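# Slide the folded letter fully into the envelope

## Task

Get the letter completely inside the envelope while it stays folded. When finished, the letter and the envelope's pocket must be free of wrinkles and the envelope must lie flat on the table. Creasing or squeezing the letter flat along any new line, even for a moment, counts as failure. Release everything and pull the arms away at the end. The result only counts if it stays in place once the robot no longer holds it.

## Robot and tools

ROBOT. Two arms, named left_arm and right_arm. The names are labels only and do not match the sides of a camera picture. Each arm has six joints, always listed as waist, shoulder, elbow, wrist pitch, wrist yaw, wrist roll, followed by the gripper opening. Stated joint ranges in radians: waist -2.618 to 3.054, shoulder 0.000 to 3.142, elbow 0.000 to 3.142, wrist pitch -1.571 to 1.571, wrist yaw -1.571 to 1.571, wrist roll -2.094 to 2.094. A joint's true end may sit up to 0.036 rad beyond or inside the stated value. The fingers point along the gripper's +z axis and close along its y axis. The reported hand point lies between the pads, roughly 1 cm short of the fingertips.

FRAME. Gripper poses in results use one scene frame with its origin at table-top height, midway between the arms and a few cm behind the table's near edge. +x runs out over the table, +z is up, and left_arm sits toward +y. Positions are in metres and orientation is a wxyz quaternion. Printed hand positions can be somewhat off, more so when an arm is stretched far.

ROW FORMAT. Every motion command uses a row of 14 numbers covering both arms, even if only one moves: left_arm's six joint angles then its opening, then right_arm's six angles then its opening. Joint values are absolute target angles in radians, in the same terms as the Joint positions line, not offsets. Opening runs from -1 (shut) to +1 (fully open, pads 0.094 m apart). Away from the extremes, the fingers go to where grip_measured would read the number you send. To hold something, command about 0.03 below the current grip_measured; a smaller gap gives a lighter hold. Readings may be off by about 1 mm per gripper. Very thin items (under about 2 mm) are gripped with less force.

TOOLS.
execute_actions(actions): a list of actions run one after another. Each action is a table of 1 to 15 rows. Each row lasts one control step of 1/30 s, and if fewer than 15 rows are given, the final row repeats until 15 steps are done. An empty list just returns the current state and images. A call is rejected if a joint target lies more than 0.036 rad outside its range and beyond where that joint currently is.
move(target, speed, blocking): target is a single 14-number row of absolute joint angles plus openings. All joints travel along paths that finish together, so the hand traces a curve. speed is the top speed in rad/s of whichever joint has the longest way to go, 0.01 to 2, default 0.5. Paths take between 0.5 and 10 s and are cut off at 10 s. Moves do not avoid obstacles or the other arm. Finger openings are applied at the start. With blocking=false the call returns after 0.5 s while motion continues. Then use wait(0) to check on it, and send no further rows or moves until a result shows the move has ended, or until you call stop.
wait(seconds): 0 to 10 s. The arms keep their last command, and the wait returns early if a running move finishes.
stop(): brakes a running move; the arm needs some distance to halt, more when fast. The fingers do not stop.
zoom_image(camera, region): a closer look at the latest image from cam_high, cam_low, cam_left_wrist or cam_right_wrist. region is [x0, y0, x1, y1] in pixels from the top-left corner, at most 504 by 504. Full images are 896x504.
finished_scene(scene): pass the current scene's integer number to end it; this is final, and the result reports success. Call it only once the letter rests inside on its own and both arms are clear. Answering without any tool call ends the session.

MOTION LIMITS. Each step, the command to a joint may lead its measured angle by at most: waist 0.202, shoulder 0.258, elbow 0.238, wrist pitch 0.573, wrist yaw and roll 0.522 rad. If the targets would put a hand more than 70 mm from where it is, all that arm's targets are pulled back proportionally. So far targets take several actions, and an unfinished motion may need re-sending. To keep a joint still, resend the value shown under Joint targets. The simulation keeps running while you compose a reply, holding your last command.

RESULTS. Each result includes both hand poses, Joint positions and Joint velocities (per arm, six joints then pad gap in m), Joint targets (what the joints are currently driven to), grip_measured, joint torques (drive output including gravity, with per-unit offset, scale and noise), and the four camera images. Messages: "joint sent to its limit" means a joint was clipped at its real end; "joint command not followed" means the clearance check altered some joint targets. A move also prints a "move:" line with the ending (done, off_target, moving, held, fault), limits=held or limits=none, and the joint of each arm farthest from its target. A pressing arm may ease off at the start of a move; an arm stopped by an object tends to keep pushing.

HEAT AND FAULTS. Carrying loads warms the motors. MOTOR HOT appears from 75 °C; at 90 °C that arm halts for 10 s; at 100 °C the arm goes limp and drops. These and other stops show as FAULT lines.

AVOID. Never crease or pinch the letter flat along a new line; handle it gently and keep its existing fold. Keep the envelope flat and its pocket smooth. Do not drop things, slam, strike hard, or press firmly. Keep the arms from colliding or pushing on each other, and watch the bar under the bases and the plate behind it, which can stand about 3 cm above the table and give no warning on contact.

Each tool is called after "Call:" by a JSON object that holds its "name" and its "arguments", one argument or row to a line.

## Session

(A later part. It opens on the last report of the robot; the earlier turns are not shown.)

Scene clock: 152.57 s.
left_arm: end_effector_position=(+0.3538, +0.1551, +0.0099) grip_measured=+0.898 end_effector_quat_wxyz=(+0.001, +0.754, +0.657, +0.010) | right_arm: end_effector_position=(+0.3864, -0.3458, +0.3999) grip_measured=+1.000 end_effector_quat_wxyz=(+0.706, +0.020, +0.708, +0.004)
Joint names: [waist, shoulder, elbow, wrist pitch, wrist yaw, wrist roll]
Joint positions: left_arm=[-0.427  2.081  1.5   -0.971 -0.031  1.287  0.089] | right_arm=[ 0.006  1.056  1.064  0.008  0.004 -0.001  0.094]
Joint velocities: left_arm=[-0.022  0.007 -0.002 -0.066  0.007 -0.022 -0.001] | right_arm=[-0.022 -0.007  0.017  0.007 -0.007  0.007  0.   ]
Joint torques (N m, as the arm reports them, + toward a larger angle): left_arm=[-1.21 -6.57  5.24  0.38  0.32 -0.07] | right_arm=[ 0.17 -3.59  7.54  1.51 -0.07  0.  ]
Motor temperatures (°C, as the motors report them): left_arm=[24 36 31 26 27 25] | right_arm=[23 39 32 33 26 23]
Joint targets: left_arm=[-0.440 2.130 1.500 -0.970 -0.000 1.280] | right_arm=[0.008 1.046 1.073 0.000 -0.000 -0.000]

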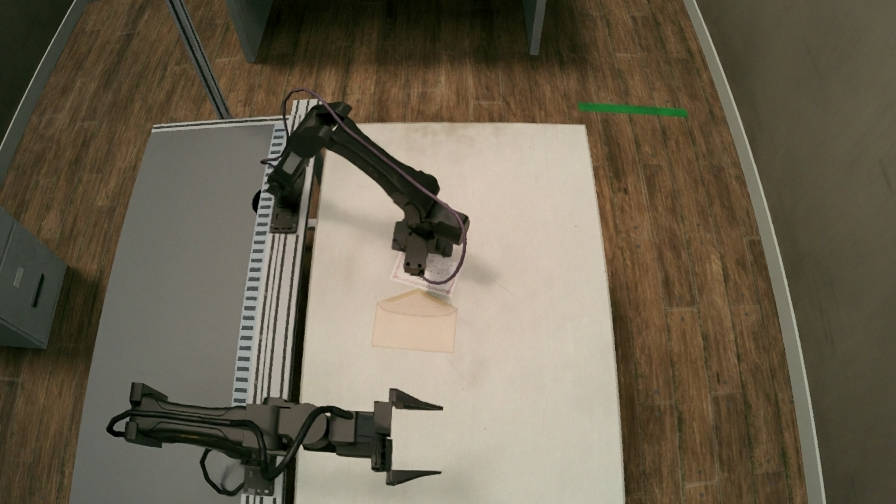

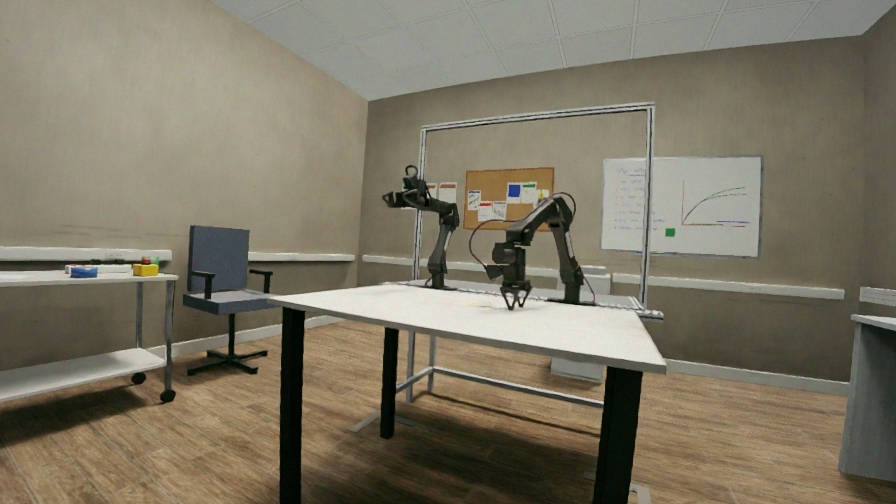

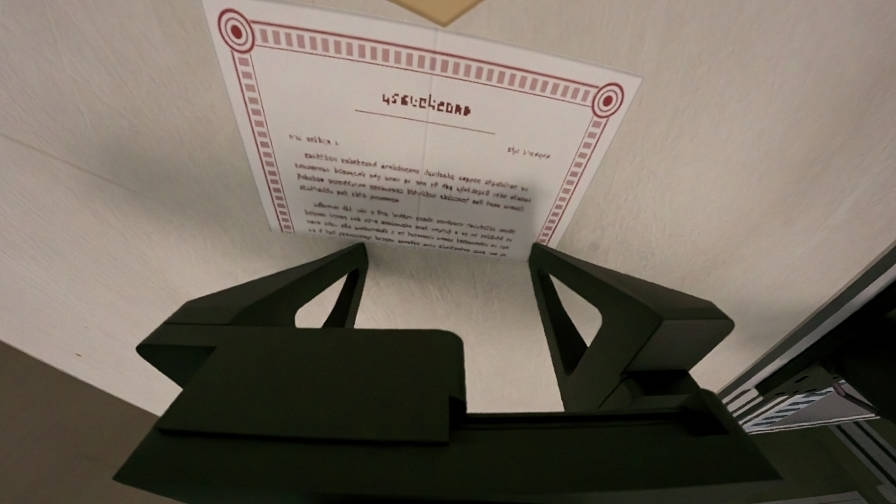

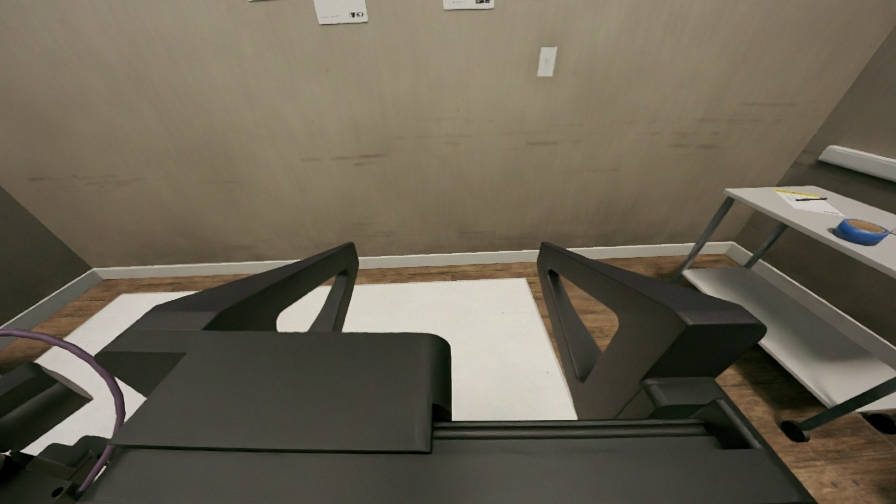

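Call:
{"name": "execute_actions", "arguments": {
  "actions": [
    [[-0.427,2.0,1.5,-0.97,0,1.287,0.9,0.008,1.046,1.073,0,0,0,1]],
    [[-0.38,2.02,1.54,-0.98,0,1.29,0.7,0.008,1.046,1.073,0,0,0,1]]
  ]
}}

Call:
{"name": "move", "arguments": {
  "target": [-0.36,2.04,1.55,-0.985,0,1.29,0.7,0.736,2.2,1.92,-1.2,0,1.5,-1],
  "speed": 0.6
}}

Scene clock: 164.13 s.
left_arm: end_effector_position=(+0.3715, +0.1661, +0.0395) grip_measured=+0.702 end_effector_quat_wxyz=(+0.042, +0.736, +0.675, +0.021) | right_arm: end_effector_position=(+0.3864, -0.3458, +0.3999) grip_measured=+1.000 end_effector_quat_wxyz=(+0.706, +0.020, +0.708, +0.004)
Joint names: [waist, shoulder, elbow, wrist pitch, wrist yaw, wrist roll]
Joint positions: left_arm=[-0.377  2.016  1.521 -0.972 -0.013  1.287  0.08 ] | right_arm=[ 0.006  1.056  1.064  0.008  0.004 -0.001  0.094]
Joint velocities: left_arm=[-0.002 -0.017  0.007  0.007 -0.037 -0.037 -0.002] | right_arm=[-0.012 -0.002 -0.012 -0.066  0.066  0.037  0.   ]
Joint torques (N m, as the arm reports them, + toward a larger angle): left_arm=[-0.37 -9.03  6.88  0.45  0.12  0.02] | right_arm=[ 0.17 -3.58  7.54  1.51 -0.07  0.01]
Motor temperatures (°C, as the motors report them): left_arm=[24 36 31 26 27 25] | right_arm=[23 39 32 33 26 23]
Joint targets: left_arm=[-0.380 2.020 1.540 -0.980 0.000 1.290] | right_arm=[0.008 1.046 1.073 0.000 0.000 0.000]

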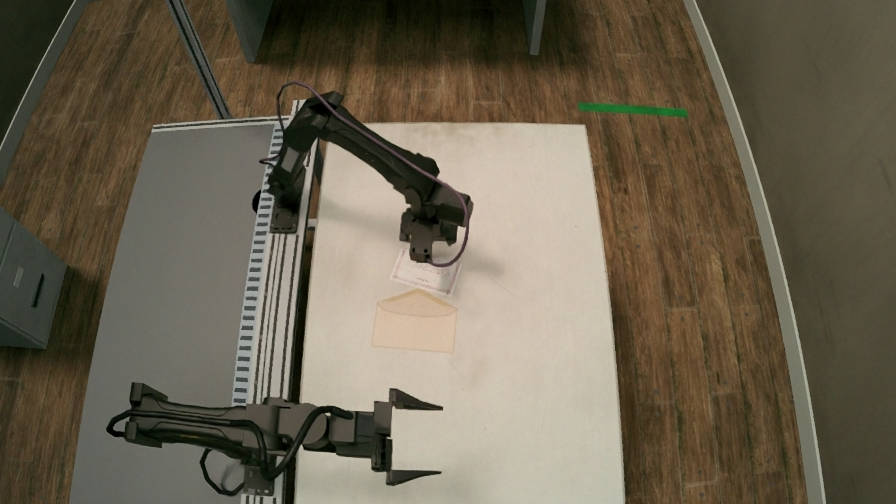

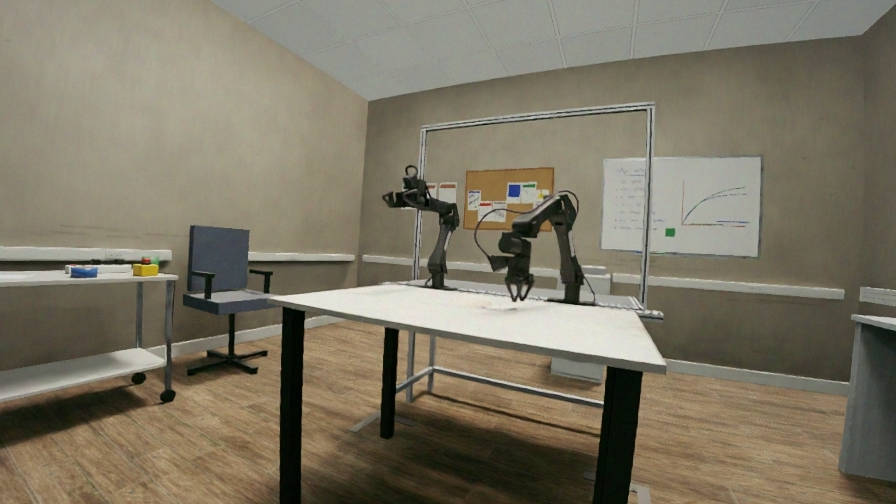

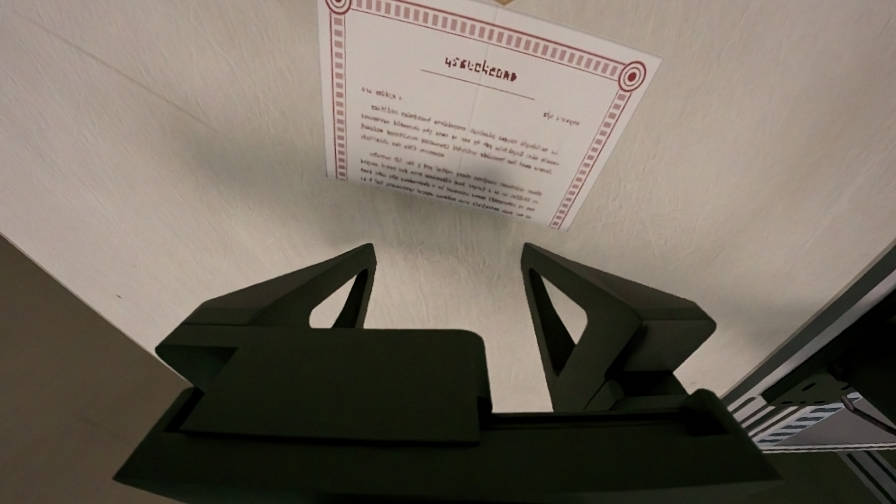

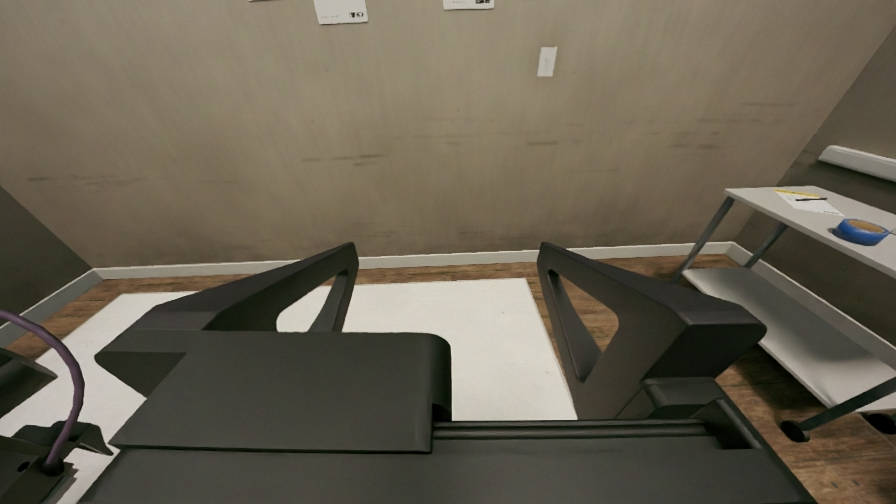

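Scene clock: 167.47 s.
left_arm: end_effector_position=(+0.3731, +0.1703, +0.0395) grip_measured=+0.702 end_effector_quat_wxyz=(+0.042, +0.733, +0.679, +0.022) | right_arm: end_effector_position=(+0.3348, -0.0400, +0.0614) grip_measured=-0.986 end_effector_quat_wxyz=(-0.000, +0.386, +0.921, +0.042)
Joint names: [waist, shoulder, elbow, wrist pitch, wrist yaw, wrist roll]
Joint positions: left_arm=[-0.367  2.016  1.521 -0.972 -0.015  1.287  0.08 ] | right_arm=[ 0.727  2.201  1.884 -1.188  0.     1.495  0.001]
Joint velocities: left_arm=[-0.017 -0.007 -0.012  0.007  0.066 -0.007 -0.001] | right_arm=[-0.002  0.002 -0.012 -0.081 -0.037  0.007 -0.   ]
Joint torques (N m, as the arm reports them, + toward a larger angle): left_arm=[ 0.57 -7.86  7.76  0.4   0.14  0.03] | right_arm=[  0.6  -13.83   8.29   0.16  -0.03   0.02]
Motor temperatures (°C, as the motors report them): left_arm=[24 37 32 26 27 25] | right_arm=[23 40 32 32 26 23]
Joint targets: left_arm=[-0.360 2.040 1.550 -0.985 -0.000 1.290] | right_arm=[0.736 2.200 1.920 -1.200 0.000 1.500]
move: off_target (left_arm, right_arm); limits=none; left_arm: farthest joint: the elbow, 0.029 radians from its target (0.029 radians at the start); right_arm: farthest joint: the elbow, 0.036 radians from its target (0.856 radians at the start)

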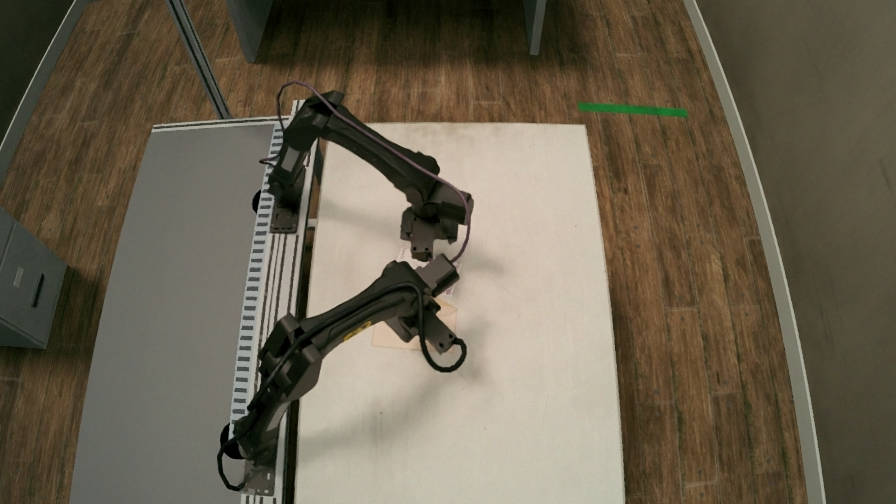

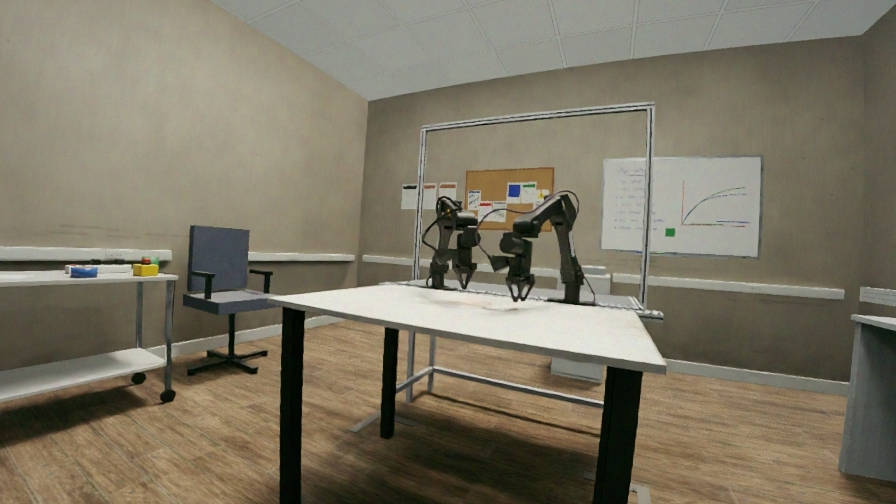

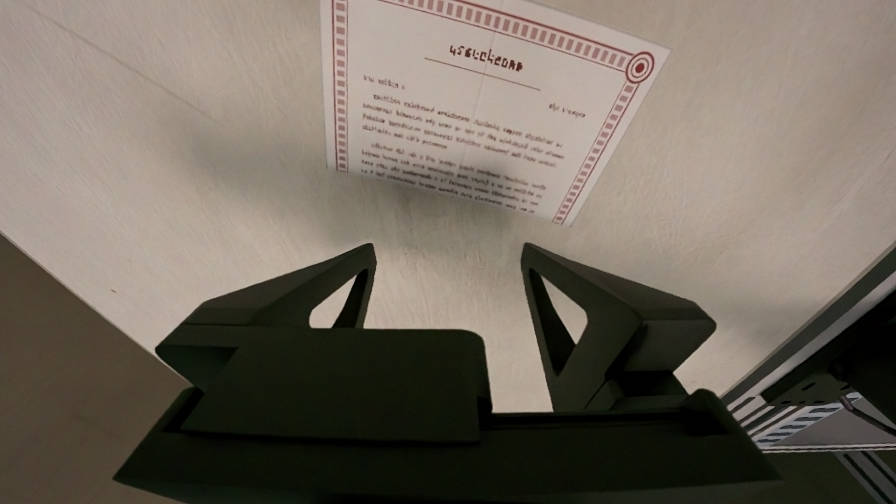

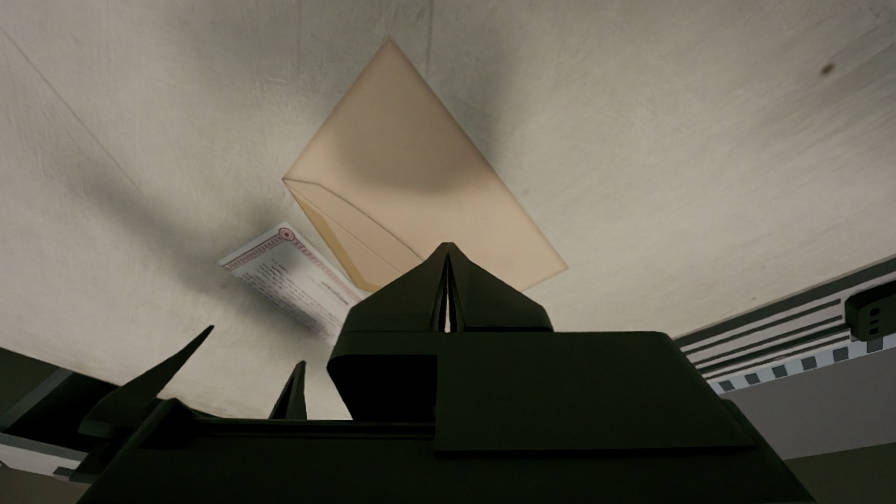

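Call:
{"name": "move", "arguments": {
  "target": [-0.36,2.07,1.55,-0.985,0,1.29,0.7,0.69,2.22,1.83,-1.11,0,1.5,-1],
  "speed": 0.2
}}

Scene clock: 173.17 s.
left_arm: end_effector_position=(+0.3720, +0.1706, +0.0252) grip_measured=+0.702 end_effector_quat_wxyz=(+0.026, +0.733, +0.679, +0.014) | right_arm: end_effector_position=(+0.3491, -0.0474, +0.0462) grip_measured=-0.986 end_effector_quat_wxyz=(+0.005, +0.402, +0.914, +0.050)
Joint names: [waist, shoulder, elbow, wrist pitch, wrist yaw, wrist roll]
Joint positions: left_arm=[-0.367  2.059  1.529 -0.972 -0.015  1.287  0.08 ] | right_arm=[ 0.693  2.213  1.844 -1.115  0.     1.495  0.001]
Joint velocities: left_arm=[-0.022 -0.007  0.002 -0.007 -0.037 -0.037  0.001] | right_arm=[ 0.012  0.002 -0.012 -0.051  0.051 -0.007  0.001]
Joint torques (N m, as the arm reports them, + toward a larger angle): left_arm=[ 0.58 -8.75  6.99  0.34  0.14  0.02] | right_arm=[ -0.05 -13.12   4.82   0.36  -0.03   0.05]
Motor temperatures (°C, as the motors report them): left_arm=[24 37 32 26 27 25] | right_arm=[23 42 32 31 26 23]
Joint targets: left_arm=[-0.360 2.070 1.550 -0.985 -0.000 1.290] | right_arm=[0.690 2.220 1.830 -1.110 0.000 1.500]
move: off_target (left_arm); limits=none; left_arm: farthest joint: the elbow, 0.021 radians from its target (0.029 radians at the start); right_arm: farthest joint: the elbow, 0.014 radians from its target (0.054 radians at the start)

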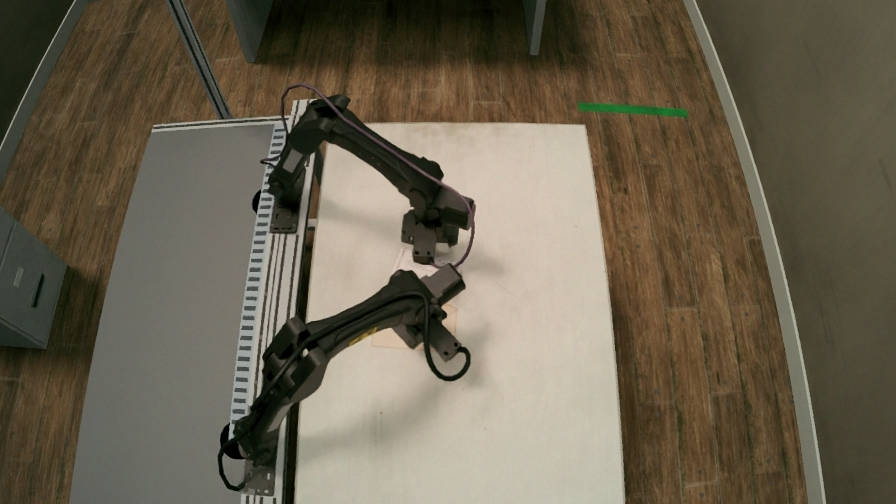

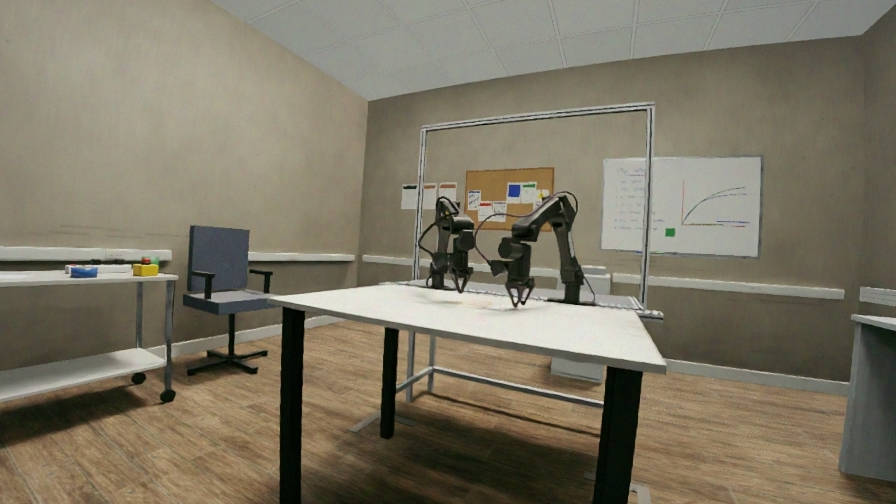

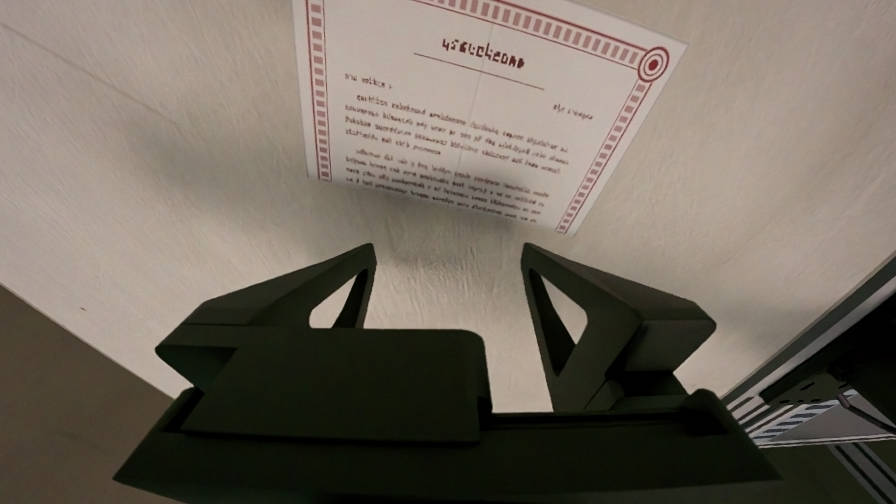

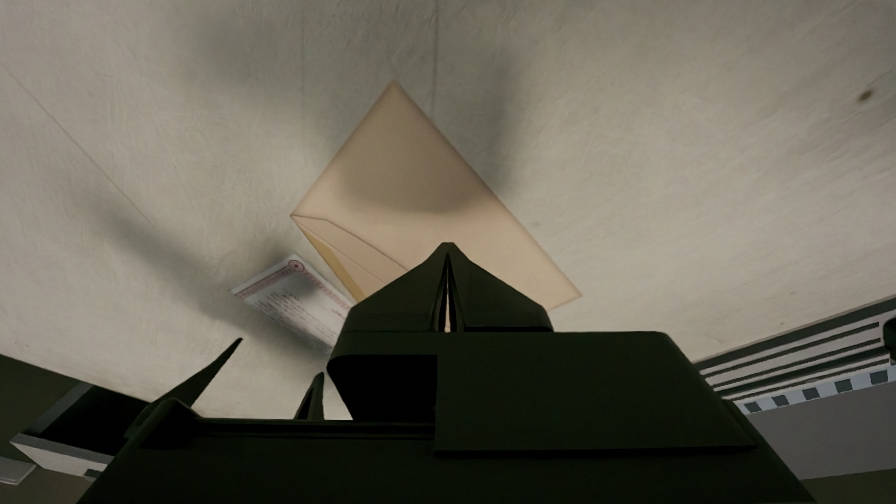

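Call:
{"name": "execute_actions", "arguments": {
  "actions": [
    [[-0.36,2.11,1.55,-0.985,0,1.29,0.7,0.69,2.25,1.83,-1.11,0,1.5,-1]],
    [[-0.36,2.14,1.55,-0.985,0,1.29,0.7,0.69,2.28,1.83,-1.11,0,1.5,-1]],
    [[-0.375,2.15,1.545,-0.985,0,1.28,0.7,0.69,2.30,1.83,-1.11,0,1.5,-1]],
    [[-0.385,2.15,1.545,-0.985,0,1.27,0.7,0.69,2.32,1.83,-1.11,0,1.5,-1]],
    [[-0.395,2.15,1.545,-0.985,0,1.26,0.7,0.69,2.33,1.83,-1.11,0,1.5,-1]]
  ]
}}

Scene clock: 180.20 s.
left_arm: end_effector_position=(+0.3673, +0.1671, +0.0097) grip_measured=+0.702 end_effector_quat_wxyz=(+0.006, +0.734, +0.680, +0.007) | right_arm: end_effector_position=(+0.3441, -0.0497, +0.0135) grip_measured=-0.986 end_effector_quat_wxyz=(-0.012, +0.402, +0.915, +0.018)
Joint names: [waist, shoulder, elbow, wrist pitch, wrist yaw, wrist roll]
Joint positions: left_arm=[-0.38   2.104  1.536 -0.976 -0.02   1.273  0.08 ] | right_arm=[ 0.693  2.29   1.844 -1.111  0.     1.495  0.001]
Joint velocities: left_arm=[-0.022  0.002  0.002 -0.007 -0.007 -0.066  0.001] | right_arm=[-0.002 -0.007 -0.027 -0.081  0.007 -0.007 -0.   ]
Joint torques (N m, as the arm reports them, + toward a larger angle): left_arm=[-1.32 -6.96  5.97  0.29  0.18 -0.12] | right_arm=[ -0.14 -10.74   4.65   0.2   -0.03   0.05]
Motor temperatures (°C, as the motors report them): left_arm=[24 37 32 26 27 25] | right_arm=[23 44 31 30 26 23]
Joint targets: left_arm=[-0.395 2.150 1.545 -0.985 -0.000 1.260] | right_arm=[0.690 2.330 1.830 -1.110 -0.000 1.500]

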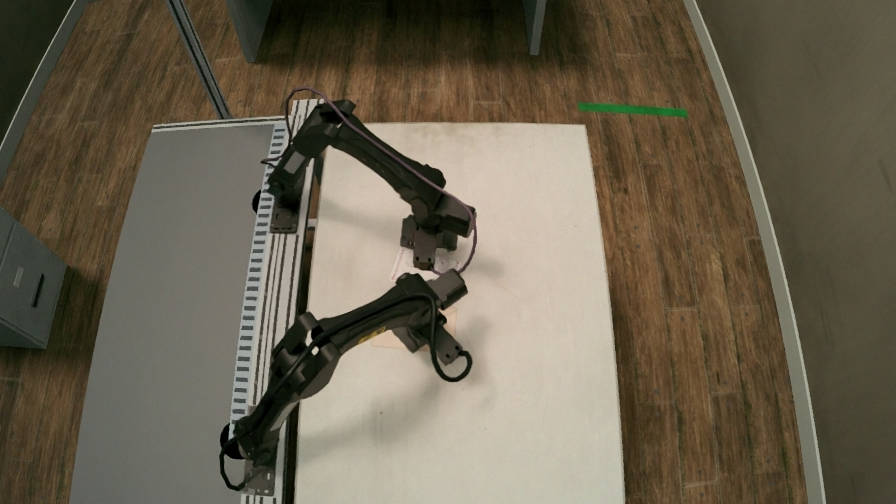

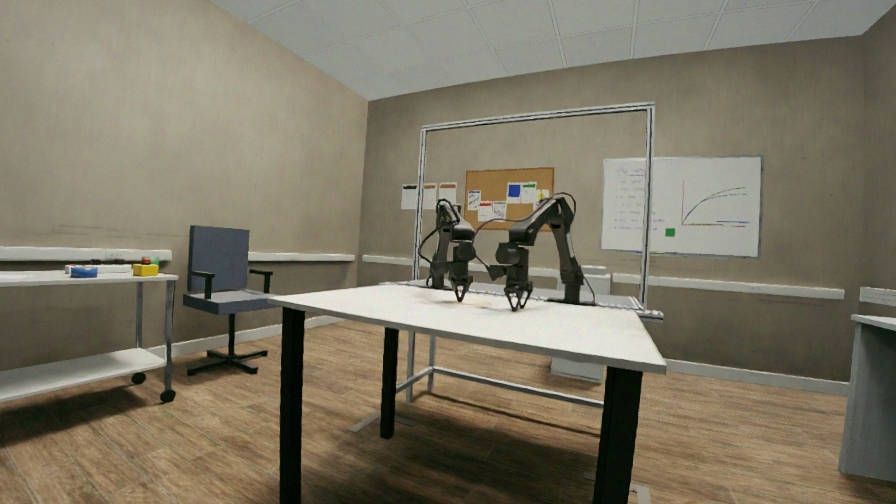

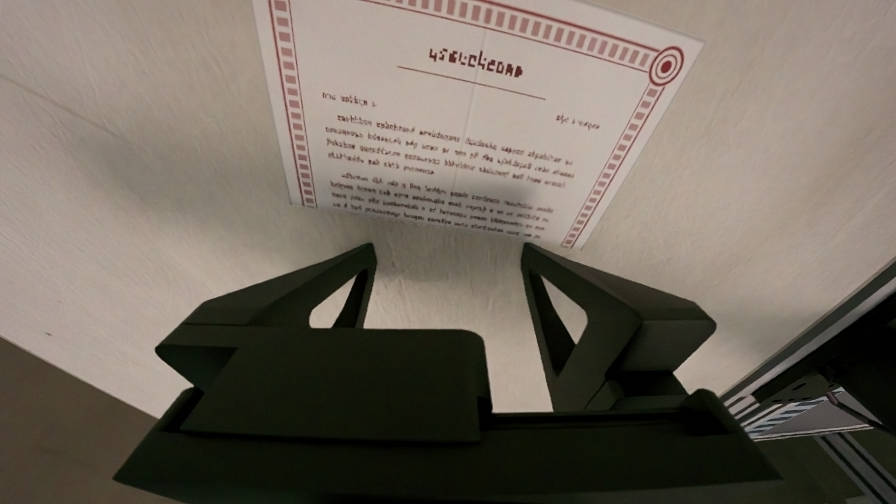

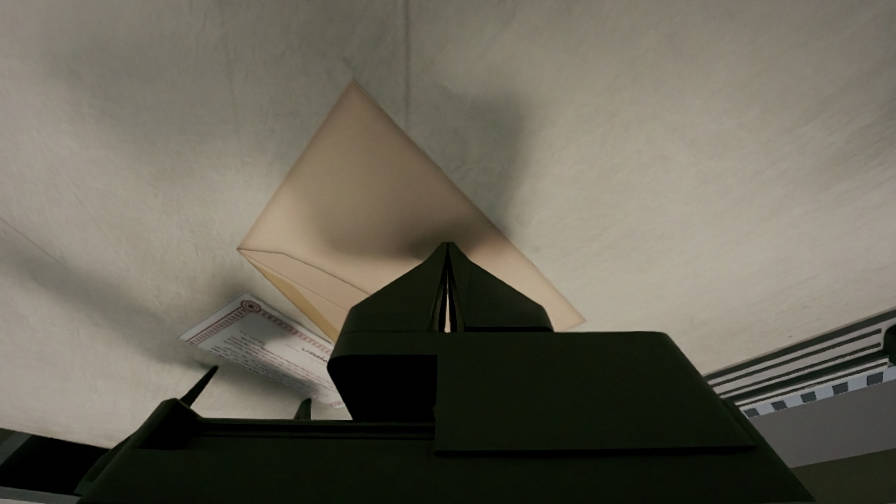

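Pinned. Push slowly.

Call:
{"name": "execute_actions", "arguments": {
  "actions": [
    [[-0.403,2.15,1.545,-0.98,0,1.252,0.7,0.69,2.335,1.83,-1.11,0,1.5,-1]],
    [[-0.411,2.15,1.545,-0.98,0,1.244,0.7,0.69,2.335,1.83,-1.11,0,1.5,-1]],
    [[-0.419,2.15,1.545,-0.98,0,1.236,0.7,0.69,2.335,1.83,-1.11,0,1.5,-1]],
    [[-0.427,2.15,1.545,-0.98,0,1.228,0.7,0.69,2.335,1.83,-1.11,0,1.5,-1]],
    [[-0.435,2.15,1.545,-0.98,0,1.22,0.7,0.69,2.335,1.83,-1.11,0,1.5,-1]]
  ]
}}

Scene clock: 190.40 s.
left_arm: end_effector_position=(+0.3608, +0.1532, +0.0098) grip_measured=+0.702 end_effector_quat_wxyz=(+0.004, +0.733, +0.680, +0.007) | right_arm: end_effector_position=(+0.3441, -0.0497, +0.0135) grip_measured=-0.986 end_effector_quat_wxyz=(-0.012, +0.402, +0.915, +0.018)
Joint names: [waist, shoulder, elbow, wrist pitch, wrist yaw, wrist roll]
Joint positions: left_arm=[-0.42   2.104  1.536 -0.98  -0.023  1.232  0.08 ] | right_arm=[ 0.693  2.29   1.844 -1.111  0.     1.495  0.001]
Joint velocities: left_arm=[ 0.007  0.007 -0.007 -0.037  0.022  0.051  0.001] | right_arm=[-0.022 -0.017 -0.007  0.022 -0.022  0.007 -0.   ]
Joint torques (N m, as the arm reports them, + toward a larger angle): left_arm=[-1.3  -6.95  5.97  0.38  0.22 -0.11] | right_arm=[ -0.14 -10.32   4.66   0.21  -0.03   0.05]
Motor temperatures (°C, as the motors report them): left_arm=[24 37 32 26 27 25] | right_arm=[23 45 30 30 26 23]
Joint targets: left_arm=[-0.435 2.150 1.545 -0.980 0.000 1.220] | right_arm=[0.690 2.335 1.830 -1.110 0.000 1.500]

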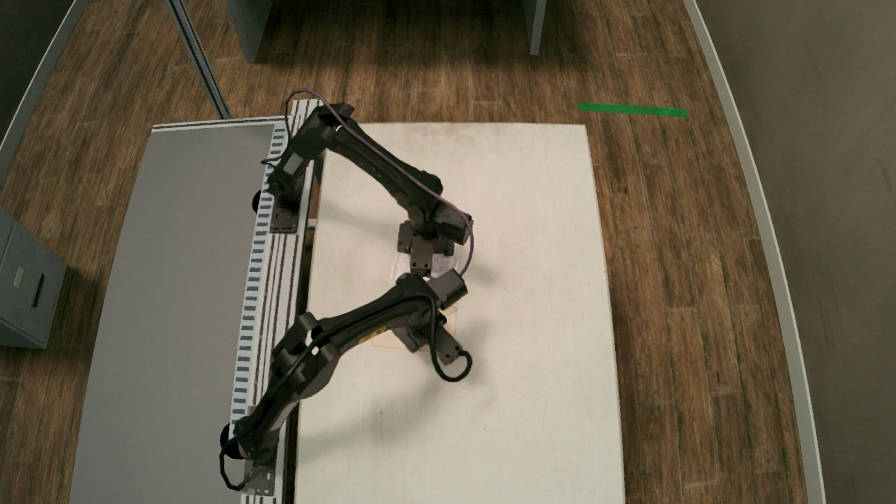

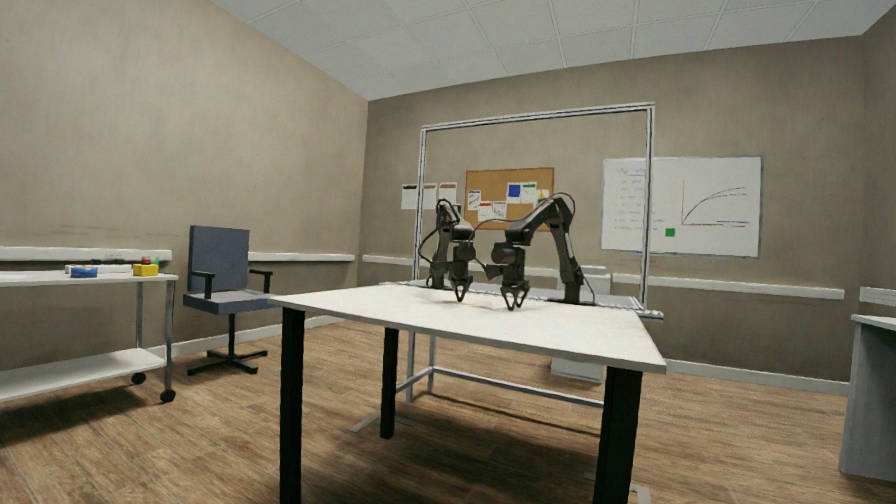

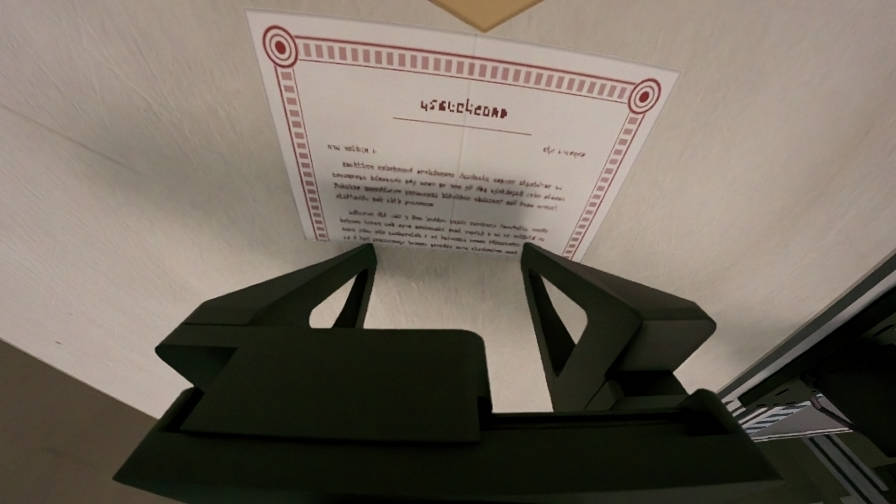

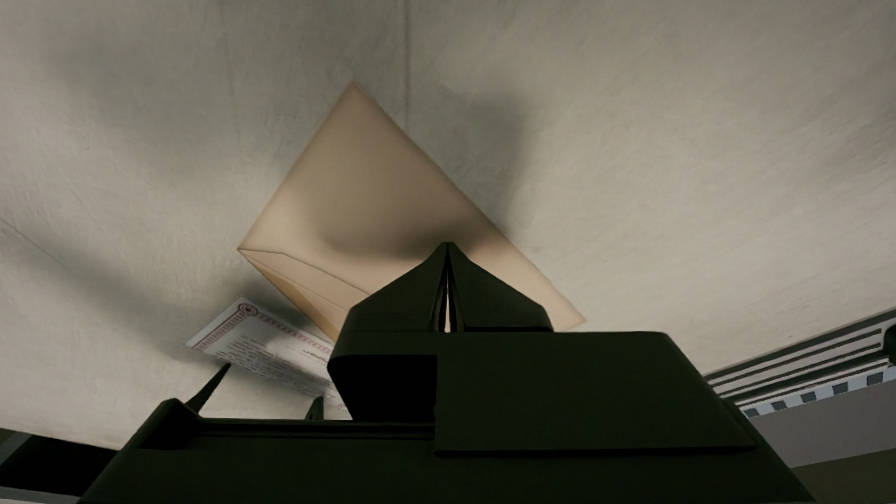

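Call:
{"name": "zoom_image", "arguments": {
  "camera": "cam_left_wrist",
  "region": [380,0,600,100]
}}

Call:
{"name": "zoom_image", "arguments": {
  "camera": "cam_low",
  "region": [430,270,550,320]
}}

Region (380, 0, 600, 100) of cam_left_wrist's 896x504 image, scaled by 2.291, with more detail than that image has; it fills the top 229 rows of this view, and the rest is white.

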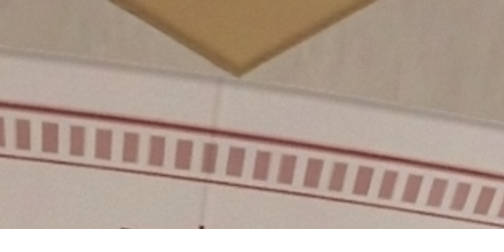

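Region (430, 270, 550, 320) of cam_low's 896x504 image, scaled by 4.200, with more detail than that image has; it fills the top 210 rows of this view, and the rest is white.

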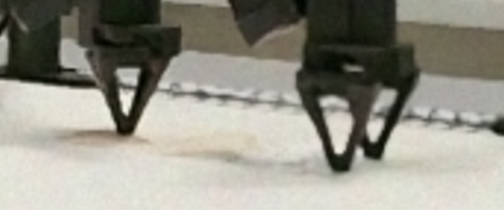

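Call:
{"name": "move", "arguments": {
  "target": [-0.45,1.95,1.5,-0.98,0,1.0,1,0.6,2.0,1.7,-1.11,0,1.5,-1],
  "speed": 0.4
}}

Call:
{"name": "move", "arguments": {
  "target": [-0.55,1.99,1.44,-0.97,0,-0.33,1,0.2,1.6,1.4,-1.0,0,1.5,-1],
  "speed": 0.7
}}

Scene clock: 211.10 s.
left_arm: end_effector_position=(+0.3610, +0.1436, +0.0531) grip_measured=+1.000 end_effector_quat_wxyz=(+0.058, +0.659, +0.750, +0.019) | right_arm: end_effector_position=(+0.3541, -0.0941, +0.0909) grip_measured=-0.986 end_effector_quat_wxyz=(+0.026, +0.442, +0.893, +0.082)
Joint names: [waist, shoulder, elbow, wrist pitch, wrist yaw, wrist roll]
Joint positions: left_arm=[-0.441  1.976  1.514 -0.979 -0.017  1.009  0.094] | right_arm=[ 0.603  2.019  1.719 -1.108  0.     1.496  0.001]
Joint velocities: left_arm=[-0.012  0.002  0.002 -0.095  0.007  0.022  0.   ] | right_arm=[-0.032  0.017  0.002 -0.007 -0.066 -0.037 -0.   ]
Joint torques (N m, as the arm reports them, + toward a larger angle): left_arm=[ -0.87 -10.64   4.52   0.59   0.15  -0.04] | right_arm=[  0.02 -13.68   4.54   0.42  -0.04   0.05]
Motor temperatures (°C, as the motors report them): left_arm=[24 37 32 26 27 25] | right_arm=[23 45 30 29 26 23]
Joint targets: left_arm=[-0.450 1.950 1.500 -0.980 -0.000 1.000] | right_arm=[0.600 2.000 1.700 -1.110 0.000 1.500]
move: off_target (left_arm); limits=none; left_arm: farthest joint: the shoulder, 0.026 radians from its target (0.154 radians at the start); right_arm: farthest joint: the shoulder, 0.019 radians from its target (0.290 radians at the start)

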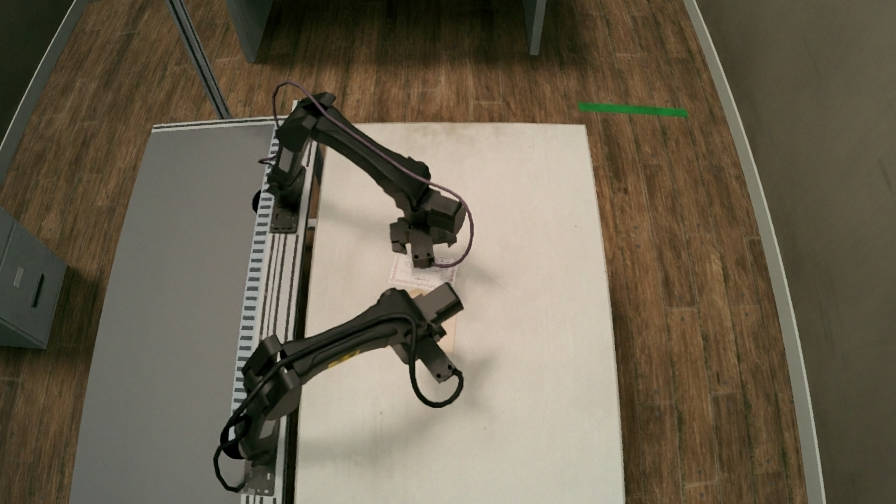

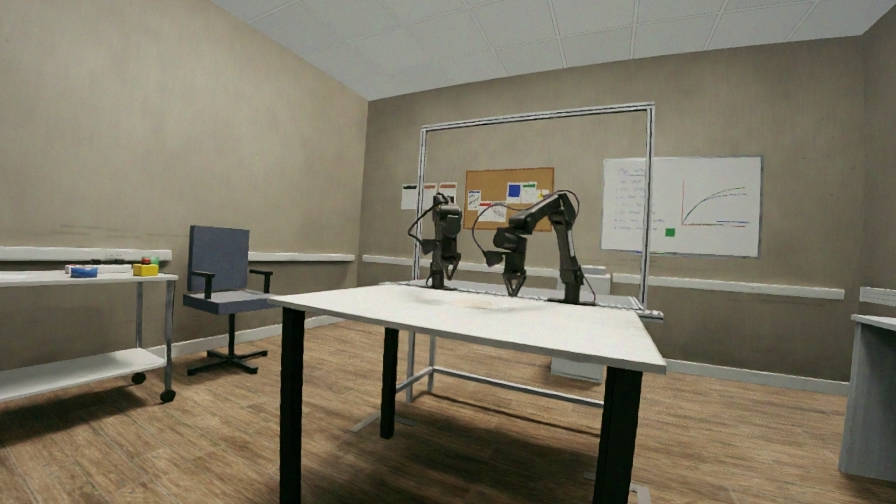

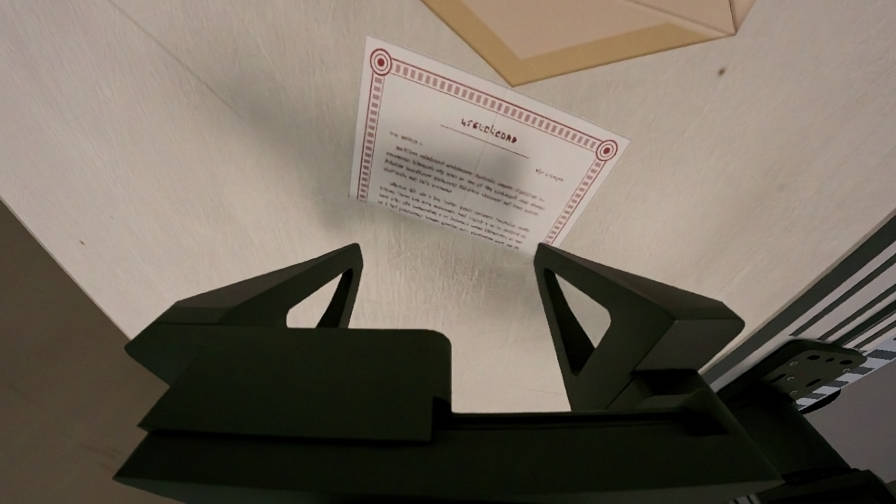

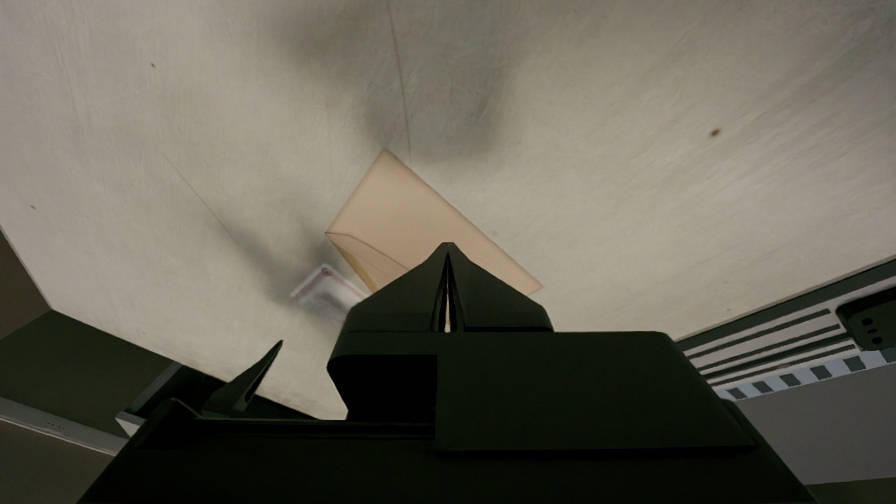

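Scene clock: 213.87 s.
left_arm: end_effector_position=(+0.3248, +0.1156, +0.0372) grip_measured=+1.000 end_effector_quat_wxyz=(+0.026, +0.106, +0.994, -0.017) | right_arm: end_effector_position=(+0.3668, -0.2618, +0.1463) grip_measured=-0.986 end_effector_quat_wxyz=(+0.103, +0.605, +0.777, +0.142)
Joint names: [waist, shoulder, elbow, wrist pitch, wrist yaw, wrist roll]
Joint positions: left_arm=[-0.541  1.976  1.452 -0.979 -0.005 -0.322  0.094] | right_arm=[ 0.205  1.625  1.417 -1.001 -0.     1.497  0.001]
Joint velocities: left_arm=[-0.002  0.002 -0.017 -0.037  0.022  0.007  0.   ] | right_arm=[ 0.002 -0.027  0.002  0.007 -0.037  0.022 -0.   ]
Joint torques (N m, as the arm reports them, + toward a larger angle): left_arm=[-0.86 -8.09  4.51  0.57  0.03 -0.05] | right_arm=[ -0.36 -10.37   5.02   0.74  -0.02   0.03]
Motor temperatures (°C, as the motors report them): left_arm=[24 37 32 26 27 25] | right_arm=[23 46 30 29 26 23]
Joint targets: left_arm=[-0.550 1.990 1.440 -0.970 0.000 -0.330] | right_arm=[0.200 1.600 1.400 -1.000 -0.000 1.500]
move: off_target (right_arm); limits=none; left_arm: farthest joint: the shoulder, 0.014 radians from its target (0.014 radians at the start); right_arm: farthest joint: the shoulder, 0.025 radians from its target (0.419 radians at the start)

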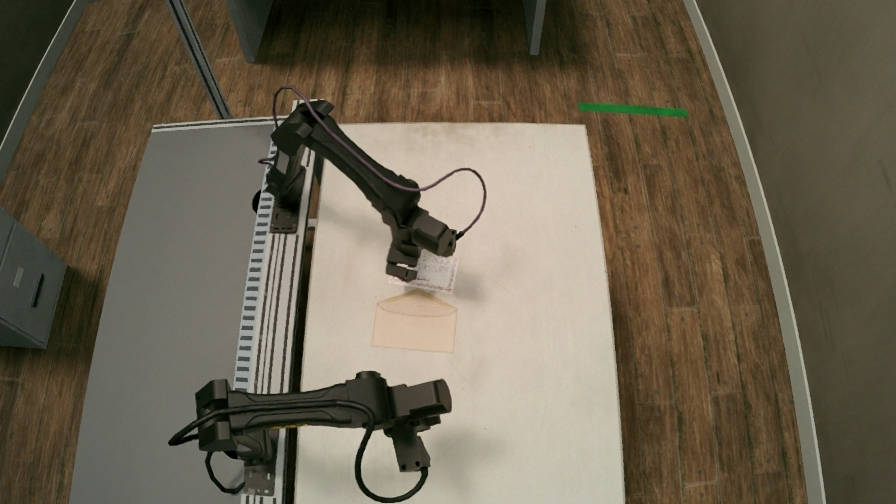

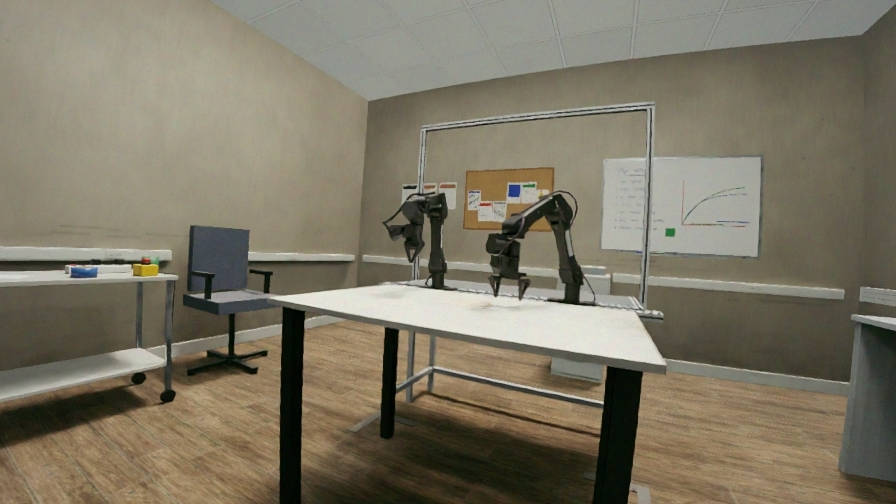

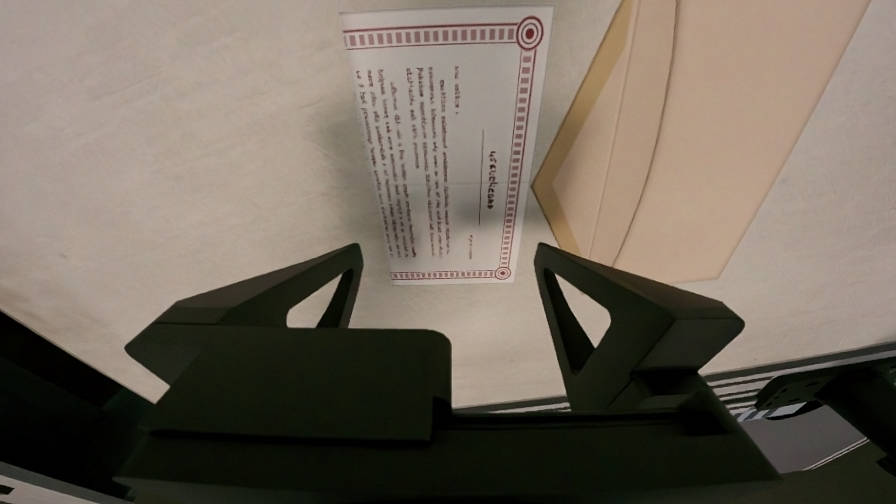

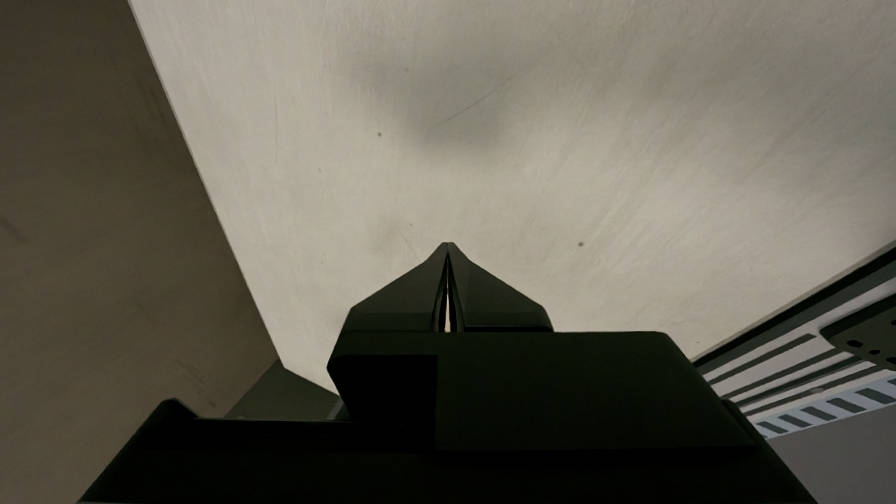

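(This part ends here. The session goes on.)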